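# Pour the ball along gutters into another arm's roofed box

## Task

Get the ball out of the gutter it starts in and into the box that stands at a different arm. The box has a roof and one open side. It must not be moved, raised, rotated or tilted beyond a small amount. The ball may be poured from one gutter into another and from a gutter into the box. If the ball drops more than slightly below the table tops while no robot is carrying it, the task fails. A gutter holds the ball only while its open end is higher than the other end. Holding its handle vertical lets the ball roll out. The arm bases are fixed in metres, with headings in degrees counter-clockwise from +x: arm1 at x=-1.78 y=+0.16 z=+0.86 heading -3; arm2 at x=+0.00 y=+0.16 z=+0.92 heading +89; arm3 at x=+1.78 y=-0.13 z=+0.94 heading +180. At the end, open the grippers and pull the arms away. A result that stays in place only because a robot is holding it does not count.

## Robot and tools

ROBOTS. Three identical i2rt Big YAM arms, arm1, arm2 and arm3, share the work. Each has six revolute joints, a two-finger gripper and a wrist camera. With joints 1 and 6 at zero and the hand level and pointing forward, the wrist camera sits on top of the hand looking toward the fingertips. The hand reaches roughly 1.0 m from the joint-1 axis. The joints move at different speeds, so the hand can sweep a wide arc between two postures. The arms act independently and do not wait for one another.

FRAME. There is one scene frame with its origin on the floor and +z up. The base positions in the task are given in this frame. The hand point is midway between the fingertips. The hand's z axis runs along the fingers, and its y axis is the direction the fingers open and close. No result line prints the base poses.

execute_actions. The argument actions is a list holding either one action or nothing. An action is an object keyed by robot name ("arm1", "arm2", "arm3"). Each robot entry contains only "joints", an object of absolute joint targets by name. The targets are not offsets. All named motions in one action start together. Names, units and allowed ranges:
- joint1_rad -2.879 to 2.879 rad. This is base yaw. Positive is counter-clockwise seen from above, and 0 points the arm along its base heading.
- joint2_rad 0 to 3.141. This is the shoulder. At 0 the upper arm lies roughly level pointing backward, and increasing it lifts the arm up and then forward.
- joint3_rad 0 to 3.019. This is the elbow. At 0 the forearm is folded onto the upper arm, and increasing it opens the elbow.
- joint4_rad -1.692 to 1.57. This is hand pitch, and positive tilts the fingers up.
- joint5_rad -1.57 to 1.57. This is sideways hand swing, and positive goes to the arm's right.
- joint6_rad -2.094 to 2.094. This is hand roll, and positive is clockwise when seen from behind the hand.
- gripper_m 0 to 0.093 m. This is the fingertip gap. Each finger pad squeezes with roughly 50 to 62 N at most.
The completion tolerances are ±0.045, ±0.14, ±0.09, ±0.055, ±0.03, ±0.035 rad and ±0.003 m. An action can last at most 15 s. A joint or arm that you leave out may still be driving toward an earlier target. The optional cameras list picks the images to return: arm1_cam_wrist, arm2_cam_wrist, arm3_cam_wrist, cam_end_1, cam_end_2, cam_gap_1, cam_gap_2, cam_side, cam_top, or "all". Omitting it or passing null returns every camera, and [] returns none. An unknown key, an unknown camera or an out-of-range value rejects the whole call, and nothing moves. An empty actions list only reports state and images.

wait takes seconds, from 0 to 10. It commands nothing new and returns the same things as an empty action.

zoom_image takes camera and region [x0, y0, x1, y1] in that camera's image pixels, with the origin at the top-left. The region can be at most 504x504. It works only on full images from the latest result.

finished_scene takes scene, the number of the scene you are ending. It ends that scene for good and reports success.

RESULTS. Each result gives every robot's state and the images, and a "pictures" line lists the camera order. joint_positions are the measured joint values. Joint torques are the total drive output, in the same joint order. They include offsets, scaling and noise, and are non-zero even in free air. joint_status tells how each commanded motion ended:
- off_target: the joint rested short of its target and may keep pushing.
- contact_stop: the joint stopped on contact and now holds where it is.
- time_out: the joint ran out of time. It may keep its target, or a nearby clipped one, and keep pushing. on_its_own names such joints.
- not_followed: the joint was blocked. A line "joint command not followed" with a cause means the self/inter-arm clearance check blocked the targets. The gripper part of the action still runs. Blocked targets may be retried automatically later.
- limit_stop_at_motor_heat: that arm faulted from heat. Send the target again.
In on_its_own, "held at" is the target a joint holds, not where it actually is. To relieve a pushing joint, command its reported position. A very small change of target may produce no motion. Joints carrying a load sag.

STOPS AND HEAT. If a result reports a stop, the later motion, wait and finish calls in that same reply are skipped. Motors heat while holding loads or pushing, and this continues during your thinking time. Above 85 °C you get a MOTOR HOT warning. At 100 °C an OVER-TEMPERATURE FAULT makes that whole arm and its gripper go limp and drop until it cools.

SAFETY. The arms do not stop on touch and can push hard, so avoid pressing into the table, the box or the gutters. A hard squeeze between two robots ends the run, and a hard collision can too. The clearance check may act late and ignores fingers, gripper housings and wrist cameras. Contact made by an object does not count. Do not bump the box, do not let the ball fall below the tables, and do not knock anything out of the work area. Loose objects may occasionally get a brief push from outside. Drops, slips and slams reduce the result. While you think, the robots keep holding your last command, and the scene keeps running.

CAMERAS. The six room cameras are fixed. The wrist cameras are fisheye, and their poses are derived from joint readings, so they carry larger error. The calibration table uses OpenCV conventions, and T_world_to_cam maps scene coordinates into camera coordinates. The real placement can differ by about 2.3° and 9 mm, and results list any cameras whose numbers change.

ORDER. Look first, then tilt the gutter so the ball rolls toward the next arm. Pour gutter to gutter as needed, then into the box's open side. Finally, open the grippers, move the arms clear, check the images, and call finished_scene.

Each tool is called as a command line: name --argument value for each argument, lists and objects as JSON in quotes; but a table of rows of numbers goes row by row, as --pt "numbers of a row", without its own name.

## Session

execute_actions --actions '[]'

Scene clock: 0.00 s.
Joint torques (N m, as the arm reports them, + toward a larger angle): no reading
Motor temperatures (°C, as the motors report them): arm1=[26 25 38 25 22 25] | arm2=[24 33 42 24 23 25] | arm3=[25 33 45 24 26 25]
arm1.joint_positions: joint1_rad=+0.635 joint2_rad=+0.412 joint3_rad=+1.555 joint4_rad=-1.333 joint5_rad=-0.010 joint6_rad=+0.470 gripper_m=+0.095
arm1.joint_status: not commanded
arm1.hand: x=-1.6956 y=+0.2133 z=+1.5075 quat_wxyz=(-0.549, +0.047, -0.769, -0.324) (m; scene frame)
arm2.joint_positions: joint1_rad=-0.806 joint2_rad=+0.636 joint3_rad=+1.650 joint4_rad=-1.240 joint5_rad=-0.269 joint6_rad=+0.479 gripper_m=+0.094
arm2.joint_status: not commanded
arm2.hand: x=+0.1119 y=+0.3281 z=+1.5999 quat_wxyz=(-0.444, +0.187, -0.758, -0.440) (m; scene frame)
arm3.joint_positions: joint1_rad=-0.158 joint2_rad=+0.391 joint3_rad=+1.365 joint4_rad=-1.592 joint5_rad=+0.024 joint6_rad=-0.015 gripper_m=+0.095
arm3.joint_status: not commanded
arm3.hand: x=+1.6631 y=-0.1053 z=+1.4497 quat_wxyz=(-0.053, +0.889, -0.071, -0.450) (m; scene frame)
pictures: arm1_cam_wrist, arm2_cam_wrist, arm3_cam_wrist, cam_end_1, cam_end_2, cam_gap_1, cam_gap_2, cam_side, cam_top
camera_calibration (this result's frames):
arm1_cam_wrist: T_world_to_cam=[[0.421104, -0.792442, -0.441256, 1.54638], [-0.790244, -0.0817651, -0.607313, -0.400126], [0.445182, 0.604441, -0.660654, 1.75047], [0, 0, 0, 1]] pos_world=[-1.74666, 0.134646, 1.59581]
arm2_cam_wrist: T_world_to_cam=[[0.679691, -0.533279, -0.50362, 0.905141], [-0.726628, -0.395774, -0.561583, 1.11685], [0.100161, 0.747647, -0.656499, 0.918762], [0, 0, 0, 1]] pos_world=[0.104293, 0.237803, 1.68622]
arm3_cam_wrist: T_world_to_cam=[[0.177247, 0.984021, 0.0168975, -0.215181], [0.934877, -0.16298, -0.315346, -1.10718], [-0.307553, 0.0716913, -0.948826, 2.01605], [0, 0, 0, 1]] pos_world=[1.69326, -0.113239, 1.56737]
Images, in order (width x height): arm1_cam_wrist 616x616, arm2_cam_wrist 616x616, arm3_cam_wrist 616x616, cam_end_1 672x504, cam_end_2 672x504, cam_gap_1 672x504, cam_gap_2 672x504, cam_side 672x504, cam_top 672x504.

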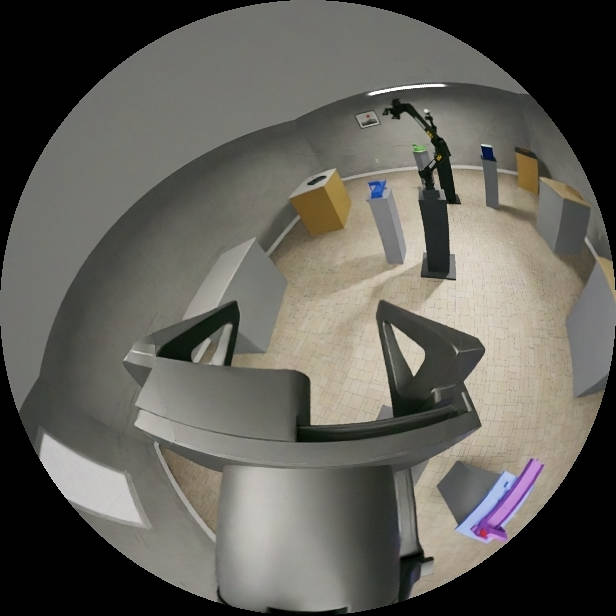

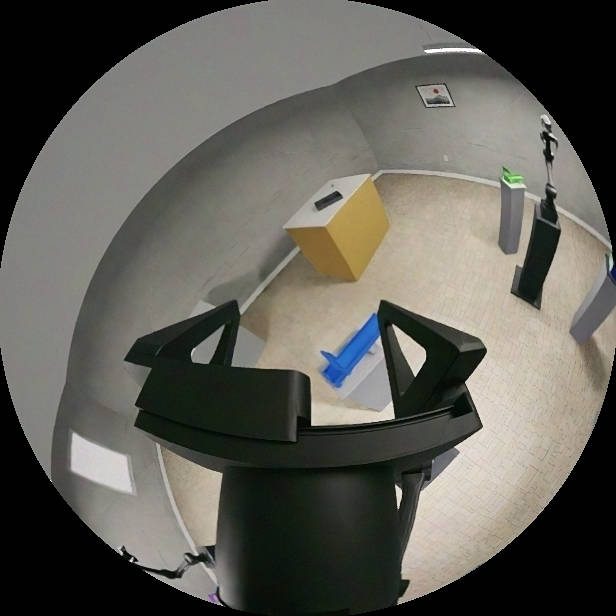

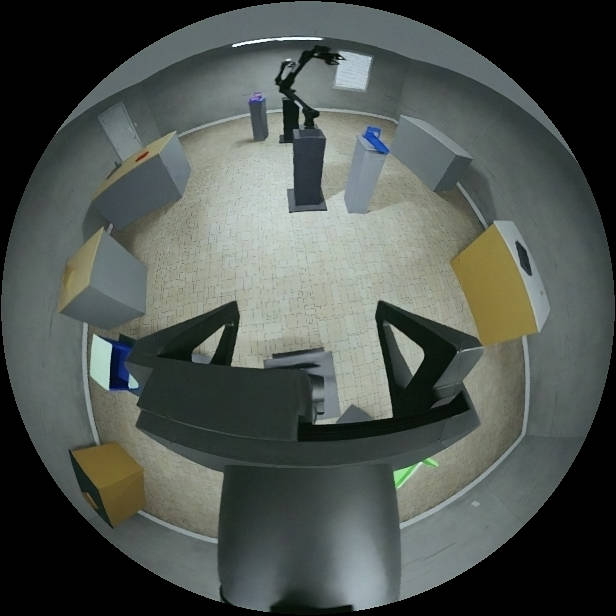

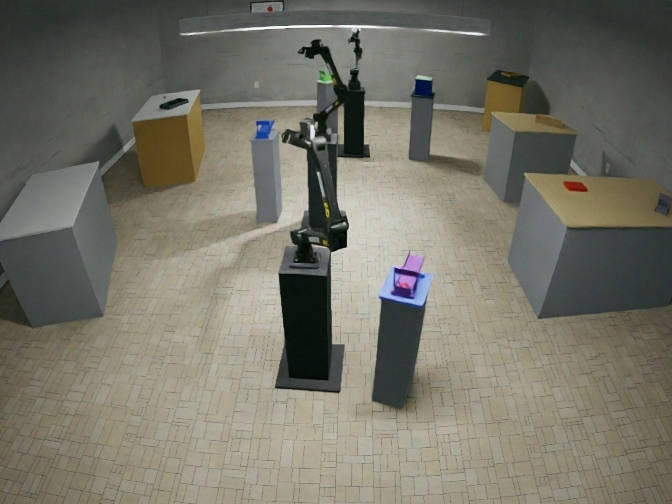

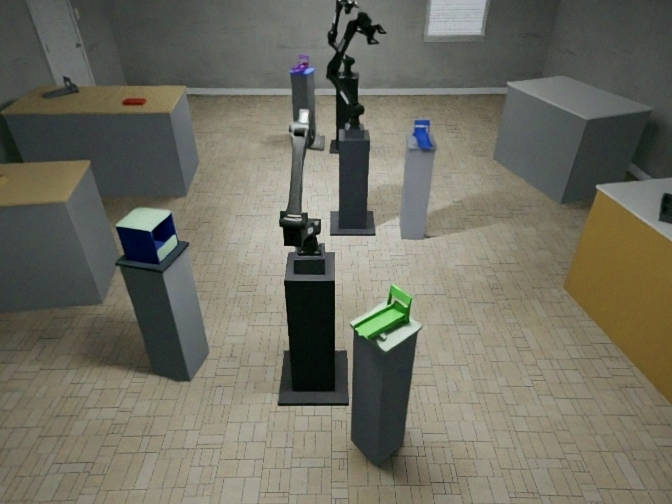

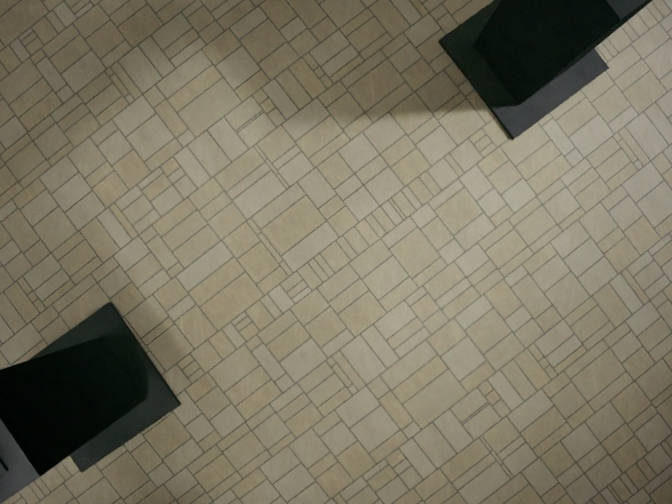

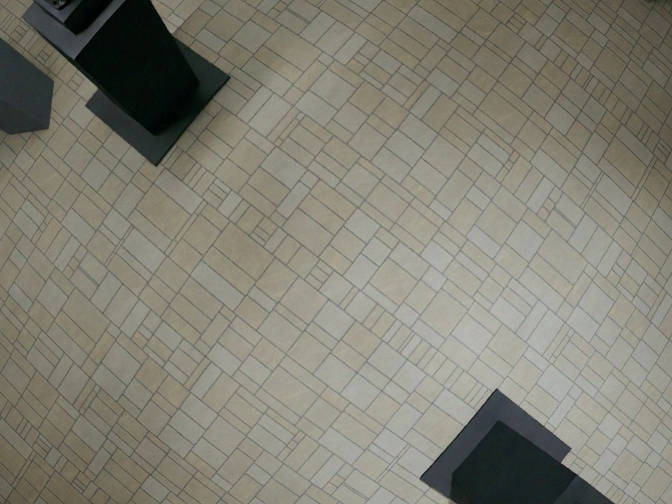

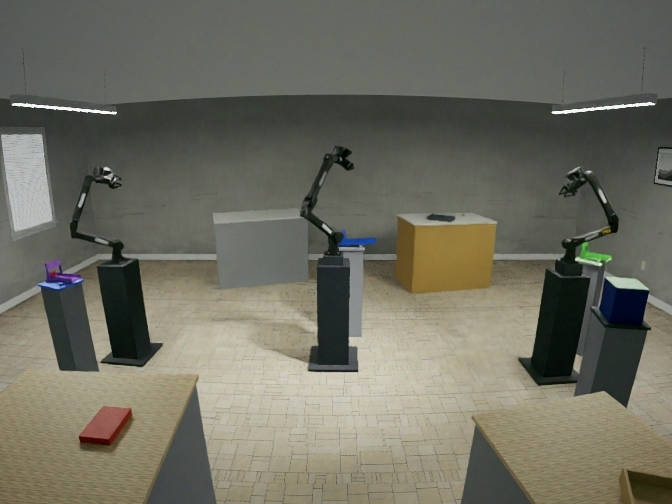

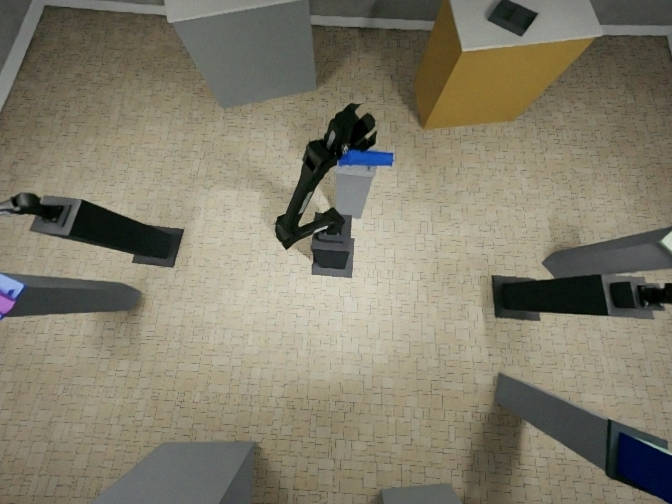

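zoom_image --camera "cam_end_1" --region '[350, 230, 470, 330]'

zoom_image --camera "cam_side" --region '[20, 240, 140, 320]'

zoom_image --camera "arm1_cam_wrist" --region '[420, 430, 580, 570]'

Region (350, 230, 470, 330) of cam_end_1's 672x504 image, scaled by 4.200, with more detail than that image has.

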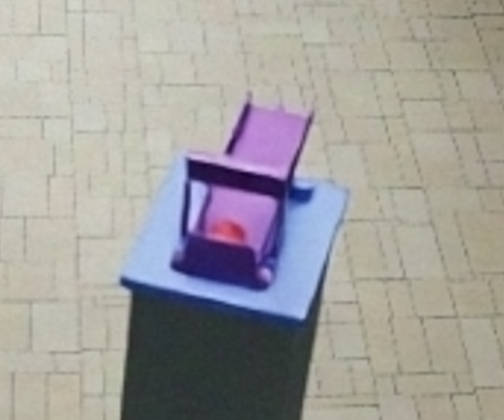

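Region (20, 240, 140, 320) of cam_side's 672x504 image, scaled by 4.200, with more detail than that image has.

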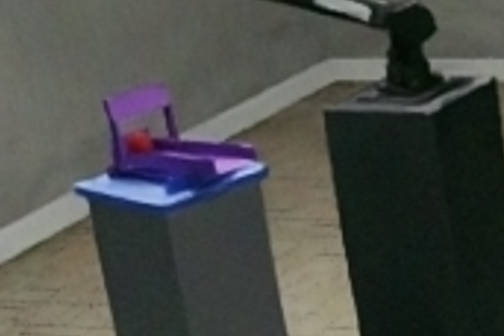

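Region (420, 430, 580, 570) of arm1_cam_wrist's 616x616 image, scaled by 3.150, with more detail than that image has; it fills the top 441 rows of this view, and the rest is white.

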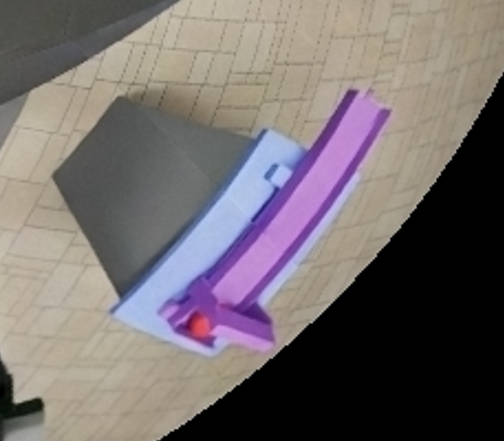

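zoom_image --camera "arm2_cam_wrist" --region '[290, 290, 420, 420]'

zoom_image --camera "cam_top" --region '[300, 110, 430, 220]'

zoom_image --camera "cam_end_2" --region '[330, 270, 450, 370]'

zoom_image --camera "cam_end_2" --region '[95, 190, 215, 290]'

Region (290, 290, 420, 420) of arm2_cam_wrist's 616x616 image, scaled by 3.877, with more detail than that image has.

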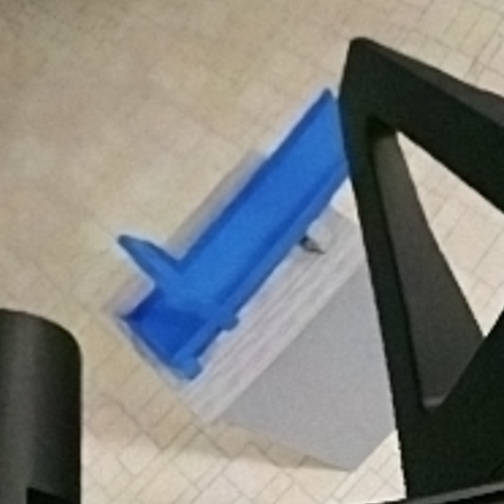

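Region (300, 110, 430, 220) of cam_top's 672x504 image, scaled by 3.877, with more detail than that image has; it fills the top 426 rows of this view, and the rest is white.

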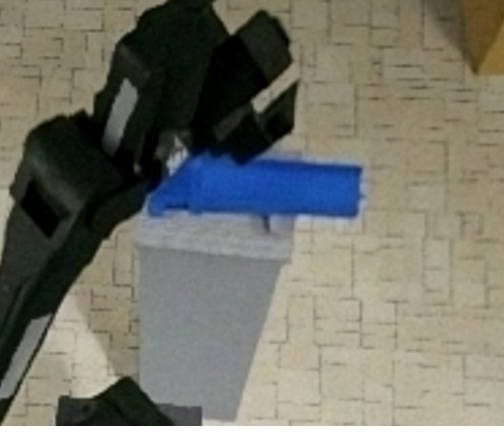

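Region (330, 270, 450, 370) of cam_end_2's 672x504 image, scaled by 4.200, with more detail than that image has.

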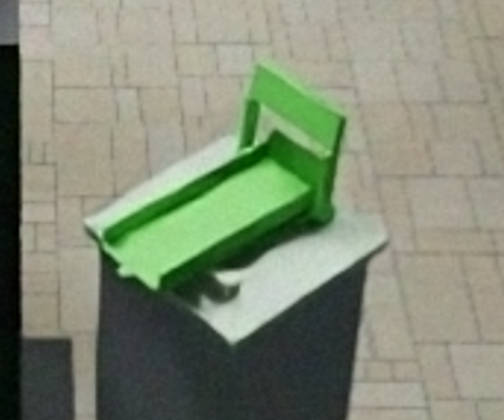

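Region (95, 190, 215, 290) of cam_end_2's 672x504 image, scaled by 4.200, with more detail than that image has.

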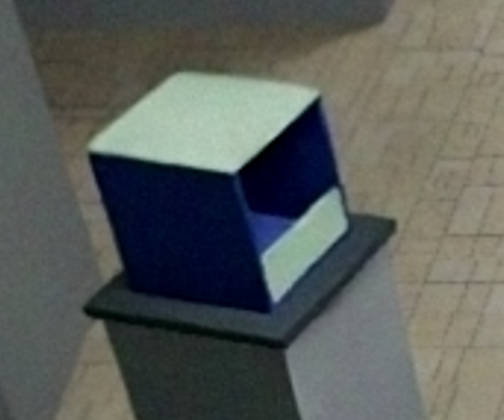

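execute_actions --actions '[{"arm1":{"joints":{"joint1_rad":-2.09,"joint2_rad":1.74,"joint3_rad":1.89,"joint4_rad":-1.6,"joint5_rad":-0.19,"joint6_rad":-0.26,"gripper_m":0.07}},"arm2":{"joints":{"joint1_rad":-0.098,"joint2_rad":1.68,"joint3_rad":1.65,"joint4_rad":-1.43,"joint5_rad":0.19,"joint6_rad":-0.06,"gripper_m":0.07}},"arm3":{"joints":{"joint1_rad":-2.22,"joint2_rad":1.685,"joint3_rad":1.61,"joint4_rad":-1.38,"joint5_rad":0.19,"joint6_rad":0.16,"gripper_m":0.07}}}]' --cameras '["arm1_cam_wrist","arm2_cam_wrist","arm3_cam_wrist"]'

Scene clock: 89.30 s.
Joint torques (N m, as the arm reports them, + toward a larger angle): arm1=[ -0.11 -20.53   8.95  -0.12  -0.21  -0.22] | arm2=[  1.33 -16.54  12.4   -0.03   0.11  -0.07] | arm3=[  0.96 -18.75   9.11   0.32   0.15   0.14]
Motor temperatures (°C, as the motors report them): arm1=[26 26 41 25 22 25] | arm2=[24 33 45 24 23 25] | arm3=[25 32 49 24 26 25]
arm1.joint_positions: joint1_rad=-2.099 joint2_rad=+1.755 joint3_rad=+1.876 joint4_rad=-1.587 joint5_rad=-0.189 joint6_rad=-0.252 gripper_m=+0.070
arm1.joint_status: all done
arm1.hand: x=-2.0614 y=-0.3317 z=+1.1568 quat_wxyz=(-0.107, -0.805, -0.583, +0.014) (m; scene frame)
arm2.joint_positions: joint1_rad=-0.093 joint2_rad=+1.686 joint3_rad=+1.632 joint4_rad=-1.415 joint5_rad=+0.187 joint6_rad=-0.052 gripper_m=+0.070
arm2.joint_status: all done
arm2.hand: x=+0.0921 y=+0.6947 z=+1.1553 quat_wxyz=(-0.098, +0.679, -0.727, +0.039) (m; scene frame)
arm3.joint_positions: joint1_rad=-2.223 joint2_rad=+1.700 joint3_rad=+1.595 joint4_rad=-1.373 joint5_rad=+0.192 joint6_rad=+0.152 gripper_m=+0.070
arm3.joint_status: all done
arm3.hand: x=+2.1338 y=+0.2797 z=+1.1609 quat_wxyz=(-0.094, +0.365, -0.924, +0.060) (m; scene frame)
pictures: arm1_cam_wrist, arm2_cam_wrist, arm3_cam_wrist
camera_calibration (this result's frames):
arm1_cam_wrist: T_world_to_cam=[[-0.944257, 0.295523, -0.145069, -1.68249], [0.205884, 0.873955, 0.440244, 0.211951], [0.256886, 0.385836, -0.886081, 1.8112], [0, 0, 0, 1]] pos_world=[-2.09762, -0.386848, 1.26749]
arm2_cam_wrist: T_world_to_cam=[[0.981232, -0.0748038, 0.177731, -0.243333], [-0.154339, -0.857203, 0.491308, 0.0493468], [0.1156, -0.509518, -0.85266, 1.45333], [0, 0, 0, 1]] pos_world=[0.0783772, 0.764594, 1.2582]
arm3_cam_wrist: T_world_to_cam=[[0.654655, -0.73561, 0.174083, -1.39278], [-0.715145, -0.52807, 0.45794, 1.1497], [-0.244938, -0.424287, -0.871772, 1.77488], [0, 0, 0, 1]] pos_world=[2.16872, 0.33564, 1.26326]
Images, in order (width x height): arm1_cam_wrist 616x616, arm2_cam_wrist 616x616, arm3_cam_wrist 616x616.

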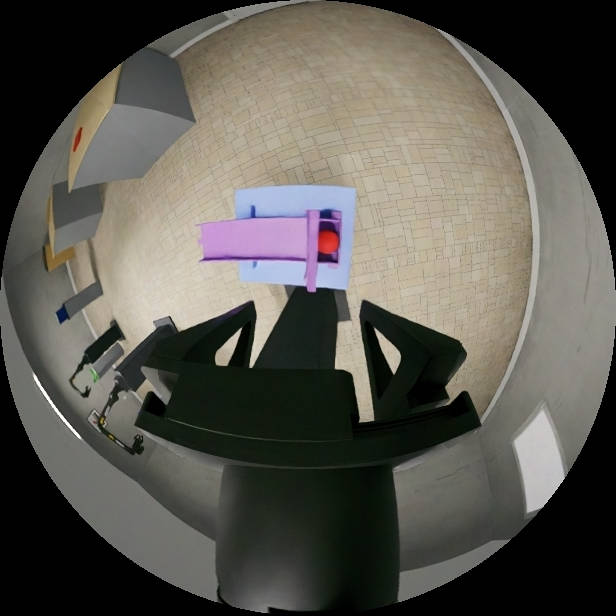

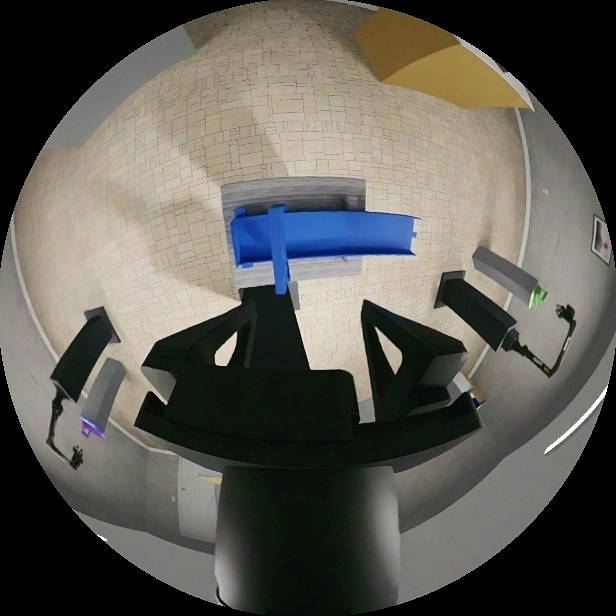

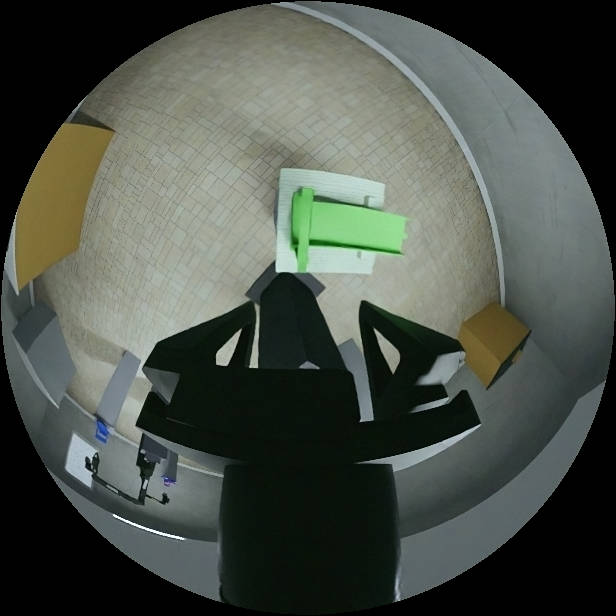

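Good guesses. Zoom for precision.

zoom_image --camera "arm1_cam_wrist" --region '[190, 170, 370, 320]'

zoom_image --camera "arm2_cam_wrist" --region '[210, 170, 430, 320]'

zoom_image --camera "arm3_cam_wrist" --region '[250, 160, 430, 310]'

Region (190, 170, 370, 320) of arm1_cam_wrist's 616x616 image, scaled by 2.800, with more detail than that image has.

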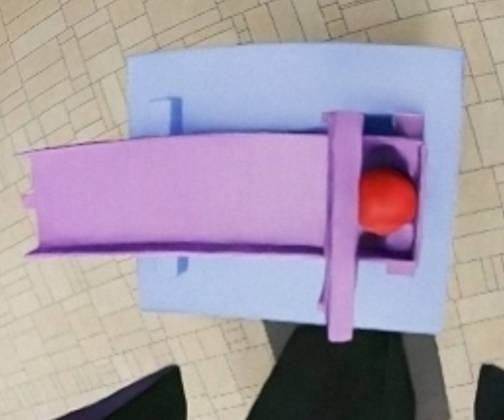

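Region (210, 170, 430, 320) of arm2_cam_wrist's 616x616 image, scaled by 2.291, with more detail than that image has; it fills the top 344 rows of this view, and the rest is white.

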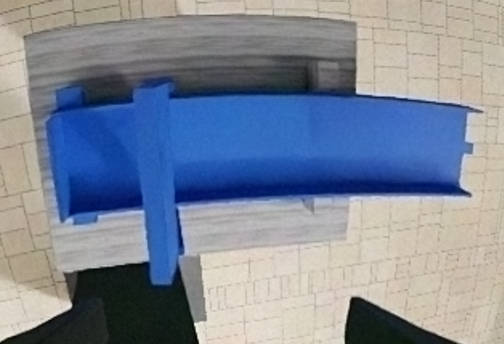

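Region (250, 160, 430, 310) of arm3_cam_wrist's 616x616 image, scaled by 2.800, with more detail than that image has.

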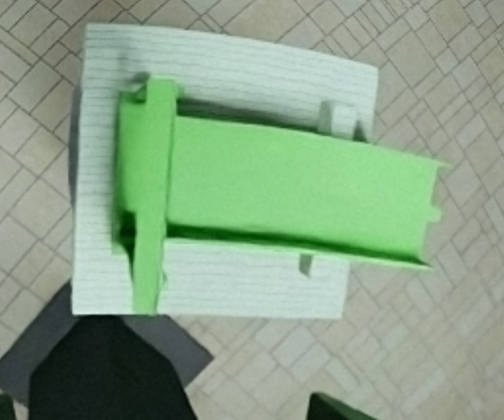

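execute_actions --actions '[{"arm1":{"joints":{"joint1_rad":-2.07,"joint2_rad":1.87,"joint3_rad":1.59,"joint4_rad":-1.23}},"arm2":{"joints":{"joint1_rad":-0.075,"joint2_rad":1.845,"joint3_rad":1.41,"joint4_rad":-1.077}},"arm3":{"joints":{"joint1_rad":-2.272,"joint2_rad":1.962,"joint3_rad":1.50,"joint4_rad":-1.045,"joint6_rad":0.19}}}]' --cameras '["arm1_cam_wrist","arm2_cam_wrist","arm3_cam_wrist"]'

Scene clock: 148.53 s.
Joint torques (N m, as the arm reports them, + toward a larger angle): arm1=[ -0.41 -22.     8.12   0.69  -0.21  -0.23] | arm2=[  2.05 -17.27  11.35   1.07   0.1   -0.07] | arm3=[ -0.17 -21.26   8.83   0.82   0.15   0.2 ]
Motor temperatures (°C, as the motors report them): arm1=[26 30 46 25 22 25] | arm2=[24 36 47 24 23 25] | arm3=[25 35 51 24 26 25]
arm1.joint_positions: joint1_rad=-2.074 joint2_rad=+1.882 joint3_rad=+1.581 joint4_rad=-1.245 joint5_rad=-0.189 joint6_rad=-0.252 gripper_m=+0.070
arm1.joint_status: all done
arm1.hand: x=-2.0551 y=-0.3477 z=+0.9762 quat_wxyz=(-0.092, -0.801, -0.591, -0.024) (m; scene frame)
arm2.joint_positions: joint1_rad=-0.080 joint2_rad=+1.854 joint3_rad=+1.388 joint4_rad=-1.094 joint5_rad=+0.188 joint6_rad=-0.052 gripper_m=+0.070
arm2.joint_status: all done
arm2.hand: x=+0.0849 y=+0.6933 z=+0.9795 quat_wxyz=(-0.064, +0.688, -0.720, +0.068) (m; scene frame)
arm3.joint_positions: joint1_rad=-2.270 joint2_rad=+1.972 joint3_rad=+1.482 joint4_rad=-1.056 joint5_rad=+0.192 joint6_rad=+0.180 gripper_m=+0.070
arm3.joint_status: all done
arm3.hand: x=+2.1777 y=+0.2891 z=+0.9761 quat_wxyz=(-0.065, +0.333, -0.938, +0.078) (m; scene frame)
pictures: arm1_cam_wrist, arm2_cam_wrist, arm3_cam_wrist
camera_calibration (this result's frames):
arm1_cam_wrist: T_world_to_cam=[[-0.944905, 0.282159, -0.165954, -1.68367], [0.164112, 0.846987, 0.505648, 0.145057], [0.283234, 0.450554, -0.846628, 1.69392], [0, 0, 0, 1]] pos_world=[-2.09449, -0.411, 1.08136]
arm2_cam_wrist: T_world_to_cam=[[0.983586, -0.0453903, 0.174637, -0.222689], [-0.138265, -0.811455, 0.567824, 0.0253215], [0.115936, -0.58265, -0.804411, 1.30697], [0, 0, 0, 1]] pos_world=[0.0710104, 0.771946, 1.07585]
arm3_cam_wrist: T_world_to_cam=[[0.604654, -0.775021, 0.183671, -1.27155], [-0.732403, -0.450393, 0.51062, 1.23432], [-0.313017, -0.44327, -0.83996, 1.75122], [0, 0, 0, 1]] pos_world=[2.22103, 0.346709, 1.07423]
Images, in order (width x height): arm1_cam_wrist 616x616, arm2_cam_wrist 616x616, arm3_cam_wrist 616x616.

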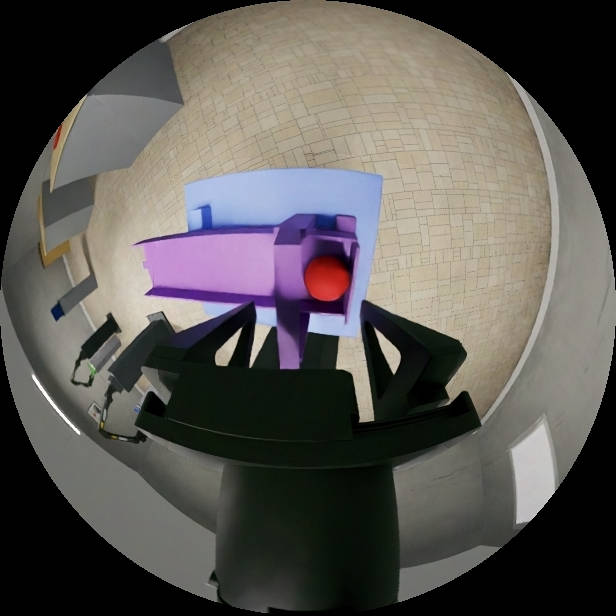

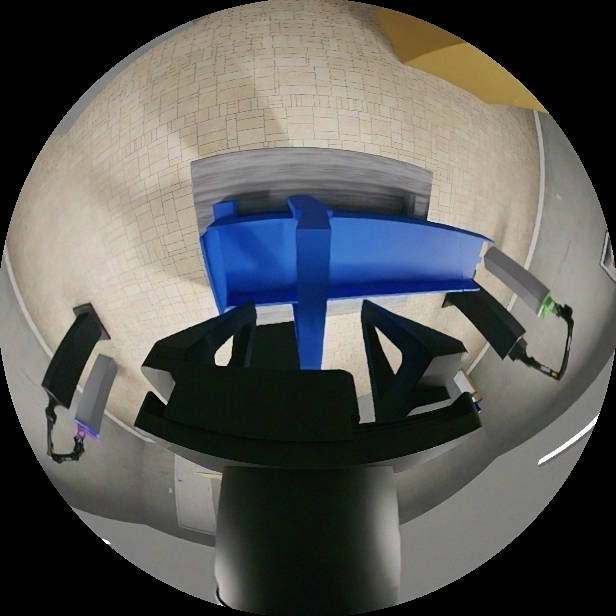

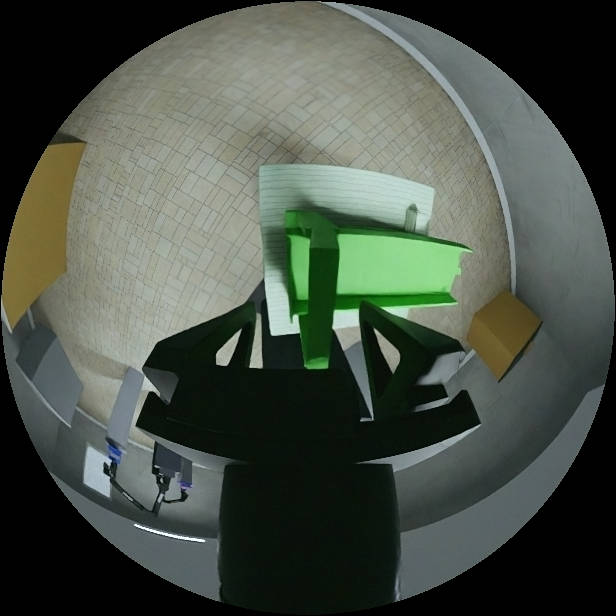

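execute_actions --actions '[{"arm1":{"joints":{"gripper_m":0.004}},"arm2":{"joints":{"gripper_m":0.004}},"arm3":{"joints":{"gripper_m":0.004}}}]' --cameras '["arm1_cam_wrist","arm2_cam_wrist","arm3_cam_wrist"]'

Scene clock: 156.60 s.
Joint torques (N m, as the arm reports them, + toward a larger angle): arm1=[ -0.5  -21.79   8.13   0.67   0.23  -0.23] | arm2=[  1.83 -17.75  11.54   1.07  -0.12  -0.07] | arm3=[  0.11 -22.2    8.21   0.78  -0.16   0.18]
Motor temperatures (°C, as the motors report them): arm1=[26 31 46 25 22 25] | arm2=[24 36 47 24 23 25] | arm3=[25 36 51 24 26 25]
arm1.joint_positions: joint1_rad=-2.074 joint2_rad=+1.879 joint3_rad=+1.581 joint4_rad=-1.244 joint5_rad=-0.199 joint6_rad=-0.253 gripper_m=+0.012
arm1.joint_status: gripper_m off_target (ended at +0.012, target +0.004)
arm1.hand: x=-2.0536 y=-0.3489 z=+0.9781 quat_wxyz=(-0.098, -0.801, -0.591, -0.024) (m; scene frame)
arm2.joint_positions: joint1_rad=-0.080 joint2_rad=+1.852 joint3_rad=+1.388 joint4_rad=-1.094 joint5_rad=+0.196 joint6_rad=-0.052 gripper_m=+0.011
arm2.joint_status: gripper_m off_target (ended at +0.011, target +0.004)
arm2.hand: x=+0.0861 y=+0.6933 z=+0.9806 quat_wxyz=(-0.068, +0.687, -0.720, +0.070) (m; scene frame)
arm3.joint_positions: joint1_rad=-2.270 joint2_rad=+1.968 joint3_rad=+1.482 joint4_rad=-1.056 joint5_rad=+0.200 joint6_rad=+0.181 gripper_m=+0.012
arm3.joint_status: gripper_m off_target (ended at +0.012, target +0.004)
arm3.hand: x=+2.1788 y=+0.2886 z=+0.9787 quat_wxyz=(-0.069, +0.332, -0.937, +0.080) (m; scene frame)
pictures: arm1_cam_wrist, arm2_cam_wrist, arm3_cam_wrist
camera_calibration (this result's frames):
arm1_cam_wrist: T_world_to_cam=[[-0.94402, 0.279752, -0.174826, -1.67191], [0.15977, 0.851377, 0.49963, 0.143403], [0.288615, 0.443729, -0.848413, 1.70598], [0, 0, 0, 1]] pos_world=[-2.0936, -0.411362, 1.08343]
arm2_cam_wrist: T_world_to_cam=[[0.982149, -0.0452269, 0.182584, -0.23179], [-0.142625, -0.811915, 0.566084, 0.0272912], [0.122641, -0.582021, -0.803873, 1.30614], [0, 0, 0, 1]] pos_world=[0.0713589, 0.771876, 1.07684]
arm3_cam_wrist: T_world_to_cam=[[0.601849, -0.775485, 0.190791, -1.27381], [-0.737728, -0.448377, 0.504694, 1.25044], [-0.305836, -0.444501, -0.841952, 1.74023], [0, 0, 0, 1]] pos_world=[2.22135, 0.346384, 1.07713]
Images, in order (width x height): arm1_cam_wrist 616x616, arm2_cam_wrist 616x616, arm3_cam_wrist 616x616.

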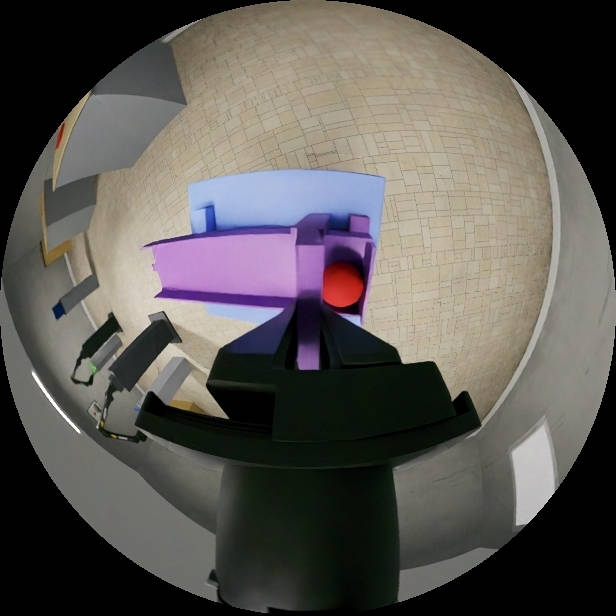

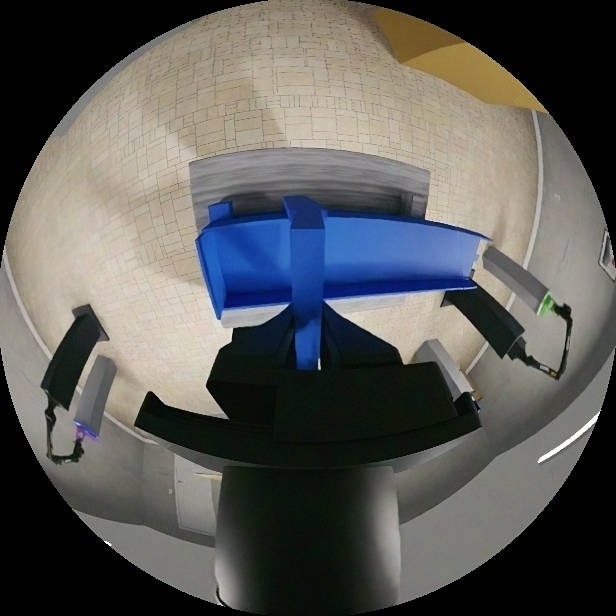

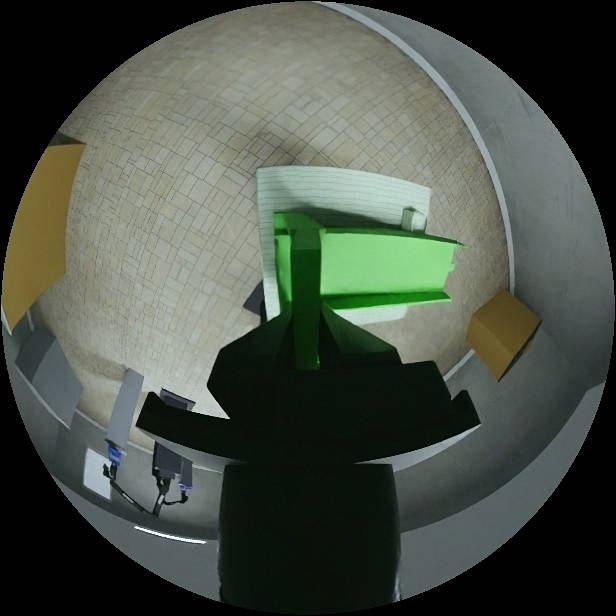

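execute_actions --actions '[{"arm1":{"joints":{"joint2_rad":1.6,"joint3_rad":1.85,"joint4_rad":-1.55,"joint5_rad":-0.4}},"arm2":{"joints":{"joint2_rad":1.6,"joint3_rad":1.7,"joint4_rad":-1.45}},"arm3":{"joints":{"joint2_rad":1.6,"joint3_rad":1.7,"joint4_rad":-1.45}}}]' --cameras '["arm1_cam_wrist","cam_side"]'

execute_actions --actions '[{"arm1":{"joints":{"joint1_rad":0.052,"joint4_rad":-1.4,"joint6_rad":1.571}},"arm2":{"joints":{"joint1_rad":1.588,"joint5_rad":0.0,"joint6_rad":-1.571}},"arm3":{"joints":{"joint1_rad":-0.152,"joint2_rad":1.4,"joint5_rad":0.0,"joint6_rad":-1.571}}}]' --cameras '["arm1_cam_wrist","cam_side","cam_top","cam_gap_1"]'

Scene clock: 233.17 s.
Joint torques (N m, as the arm reports them, + toward a larger angle): arm1=[ -0.34 -18.79   9.43   0.25  -0.54  -0.2 ] | arm2=[  2.   -15.45  12.05   0.25   0.17  -0.05] | arm3=[  0.27 -18.57   9.74   0.3    0.38   0.07]
Motor temperatures (°C, as the motors report them): arm1=[26 33 46 24 23 25] | arm2=[24 37 47 24 23 25] | arm3=[25 38 50 24 26 25]
arm1.joint_positions: joint1_rad=-2.074 joint2_rad=+1.620 joint3_rad=+1.830 joint4_rad=-1.542 joint5_rad=-0.395 joint6_rad=-0.256 gripper_m=+0.012
arm1.joint_status: all done
arm1.hand: x=-2.0070 y=-0.3347 z=+1.2207 quat_wxyz=(-0.224, -0.769, -0.597, +0.036) (m; scene frame)
arm2.joint_positions: joint1_rad=-0.079 joint2_rad=+1.608 joint3_rad=+1.688 joint4_rad=-1.437 joint5_rad=+0.186 joint6_rad=-0.054 gripper_m=+0.011
arm2.joint_status: all done
arm2.hand: x=+0.0844 y=+0.6931 z=+1.2180 quat_wxyz=(-0.139, +0.678, -0.722, +0.001) (m; scene frame)
arm3.joint_positions: joint1_rad=-2.270 joint2_rad=+1.621 joint3_rad=+1.682 joint4_rad=-1.444 joint5_rad=+0.187 joint6_rad=+0.182 gripper_m=+0.012
arm3.joint_status: all done
arm3.hand: x=+2.1477 y=+0.2588 z=+1.2352 quat_wxyz=(-0.133, +0.324, -0.936, +0.035) (m; scene frame)
pictures: arm1_cam_wrist, cam_side
camera_calibration (this result's frames):
arm1_cam_wrist: T_world_to_cam=[[-0.938093, 0.186286, -0.292027, -1.46578], [0.112817, 0.96142, 0.250887, 0.248866], [0.327497, 0.20241, -0.922917, 1.98028], [0, 0, 0, 1]] pos_world=[-2.05165, -0.367038, 1.33715]
Images, in order (width x height): arm1_cam_wrist 616x616, cam_side 672x504.

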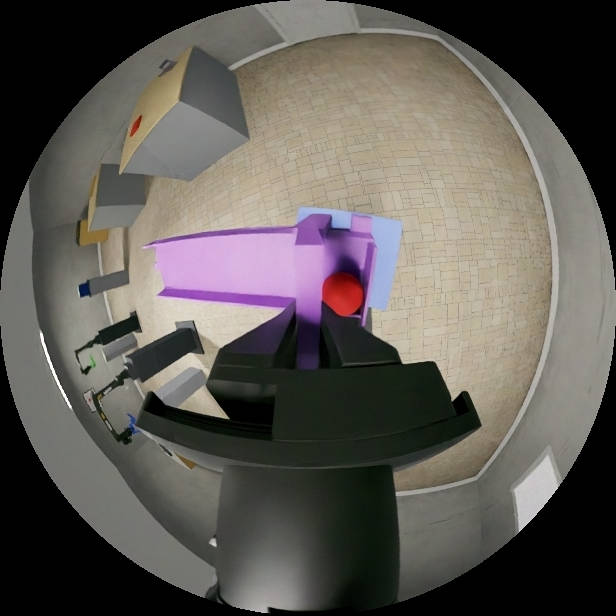

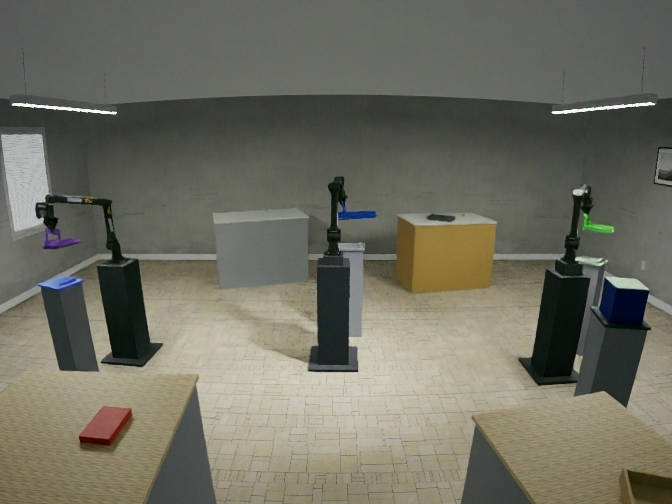

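Scene clock: 235.47 s.
Joint torques (N m, as the arm reports them, + toward a larger angle): arm1=[ -1.4  -19.25   9.58   0.98  -0.35  -0.1 ] | arm2=[  1.16 -15.64  12.07   0.18  -0.09  -0.07] | arm3=[  0.56 -16.29   9.49   0.55   0.04  -0.06]
Motor temperatures (°C, as the motors report them): arm1=[26 33 47 24 23 25] | arm2=[24 37 47 24 23 25] | arm3=[25 37 51 24 26 25]
arm1.joint_positions: joint1_rad=+0.061 joint2_rad=+1.622 joint3_rad=+1.830 joint4_rad=-1.409 joint5_rad=-0.397 joint6_rad=+1.563 gripper_m=+0.012
arm1.joint_status: all done
arm1.hand: x=-1.2136 y=+0.2273 z=+1.2288 quat_wxyz=(+0.010, -0.650, -0.713, -0.264) (m; scene frame)
arm2.joint_positions: joint1_rad=+1.594 joint2_rad=+1.610 joint3_rad=+1.688 joint4_rad=-1.437 joint5_rad=-0.002 joint6_rad=-1.563 gripper_m=+0.011
arm2.joint_status: all done
arm2.hand: x=-0.5366 y=+0.1597 z=+1.2164 quat_wxyz=(-0.073, +0.704, +0.702, -0.077) (m; scene frame)
arm3.joint_positions: joint1_rad=-0.149 joint2_rad=+1.431 joint3_rad=+1.682 joint4_rad=-1.446 joint5_rad=-0.002 joint6_rad=-1.560 gripper_m=+0.012
arm3.joint_status: all done
arm3.hand: x=+1.2848 y=-0.0512 z=+1.3151 quat_wxyz=(-0.137, +0.750, +0.636, -0.118) (m; scene frame)
pictures: arm1_cam_wrist, cam_gap_1, cam_side, cam_top
camera_calibration (this result's frames):
arm1_cam_wrist: T_world_to_cam=[[-0.933668, -0.0234127, -0.357374, -0.690537], [-0.314548, 0.530728, 0.787011, -1.46251], [0.171243, 0.847218, -0.502888, 0.761832], [0, 0, 0, 1]] pos_world=[-1.23522, 0.114589, 1.28735]
Images, in order (width x height): arm1_cam_wrist 616x616, cam_gap_1 672x504, cam_side 672x504, cam_top 672x504.

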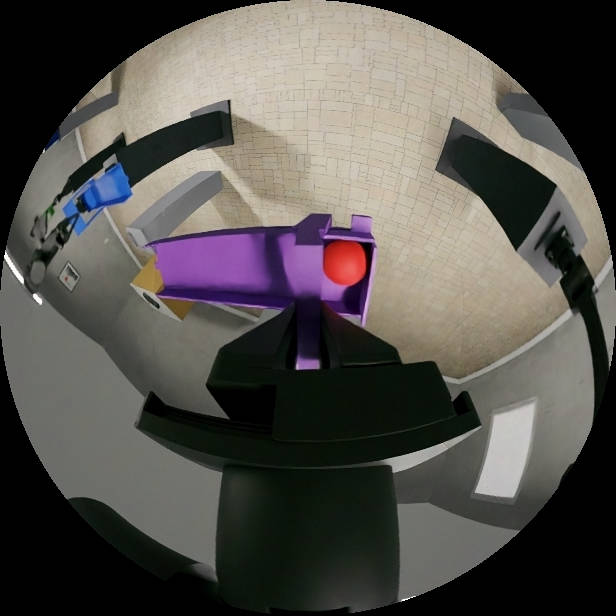

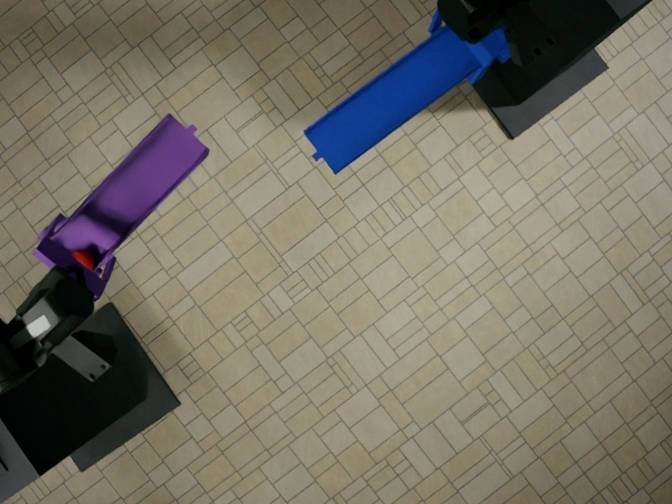

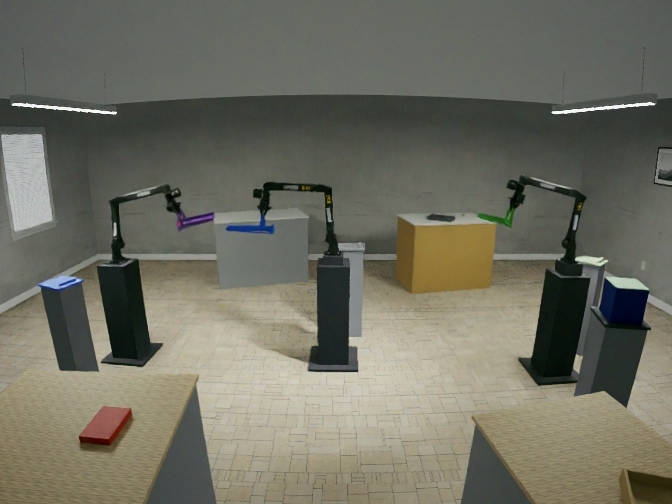

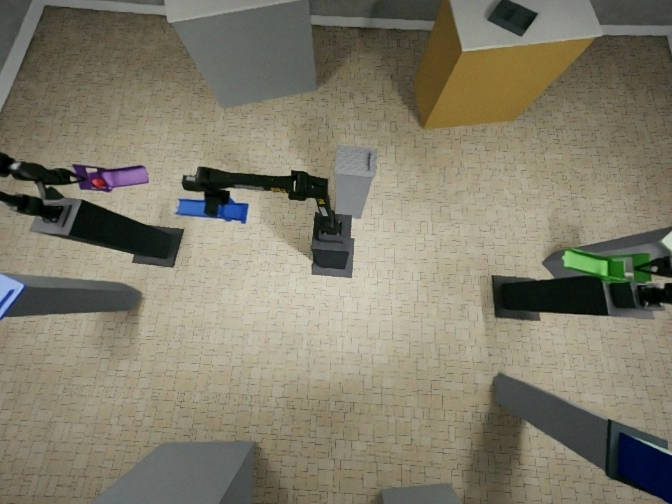

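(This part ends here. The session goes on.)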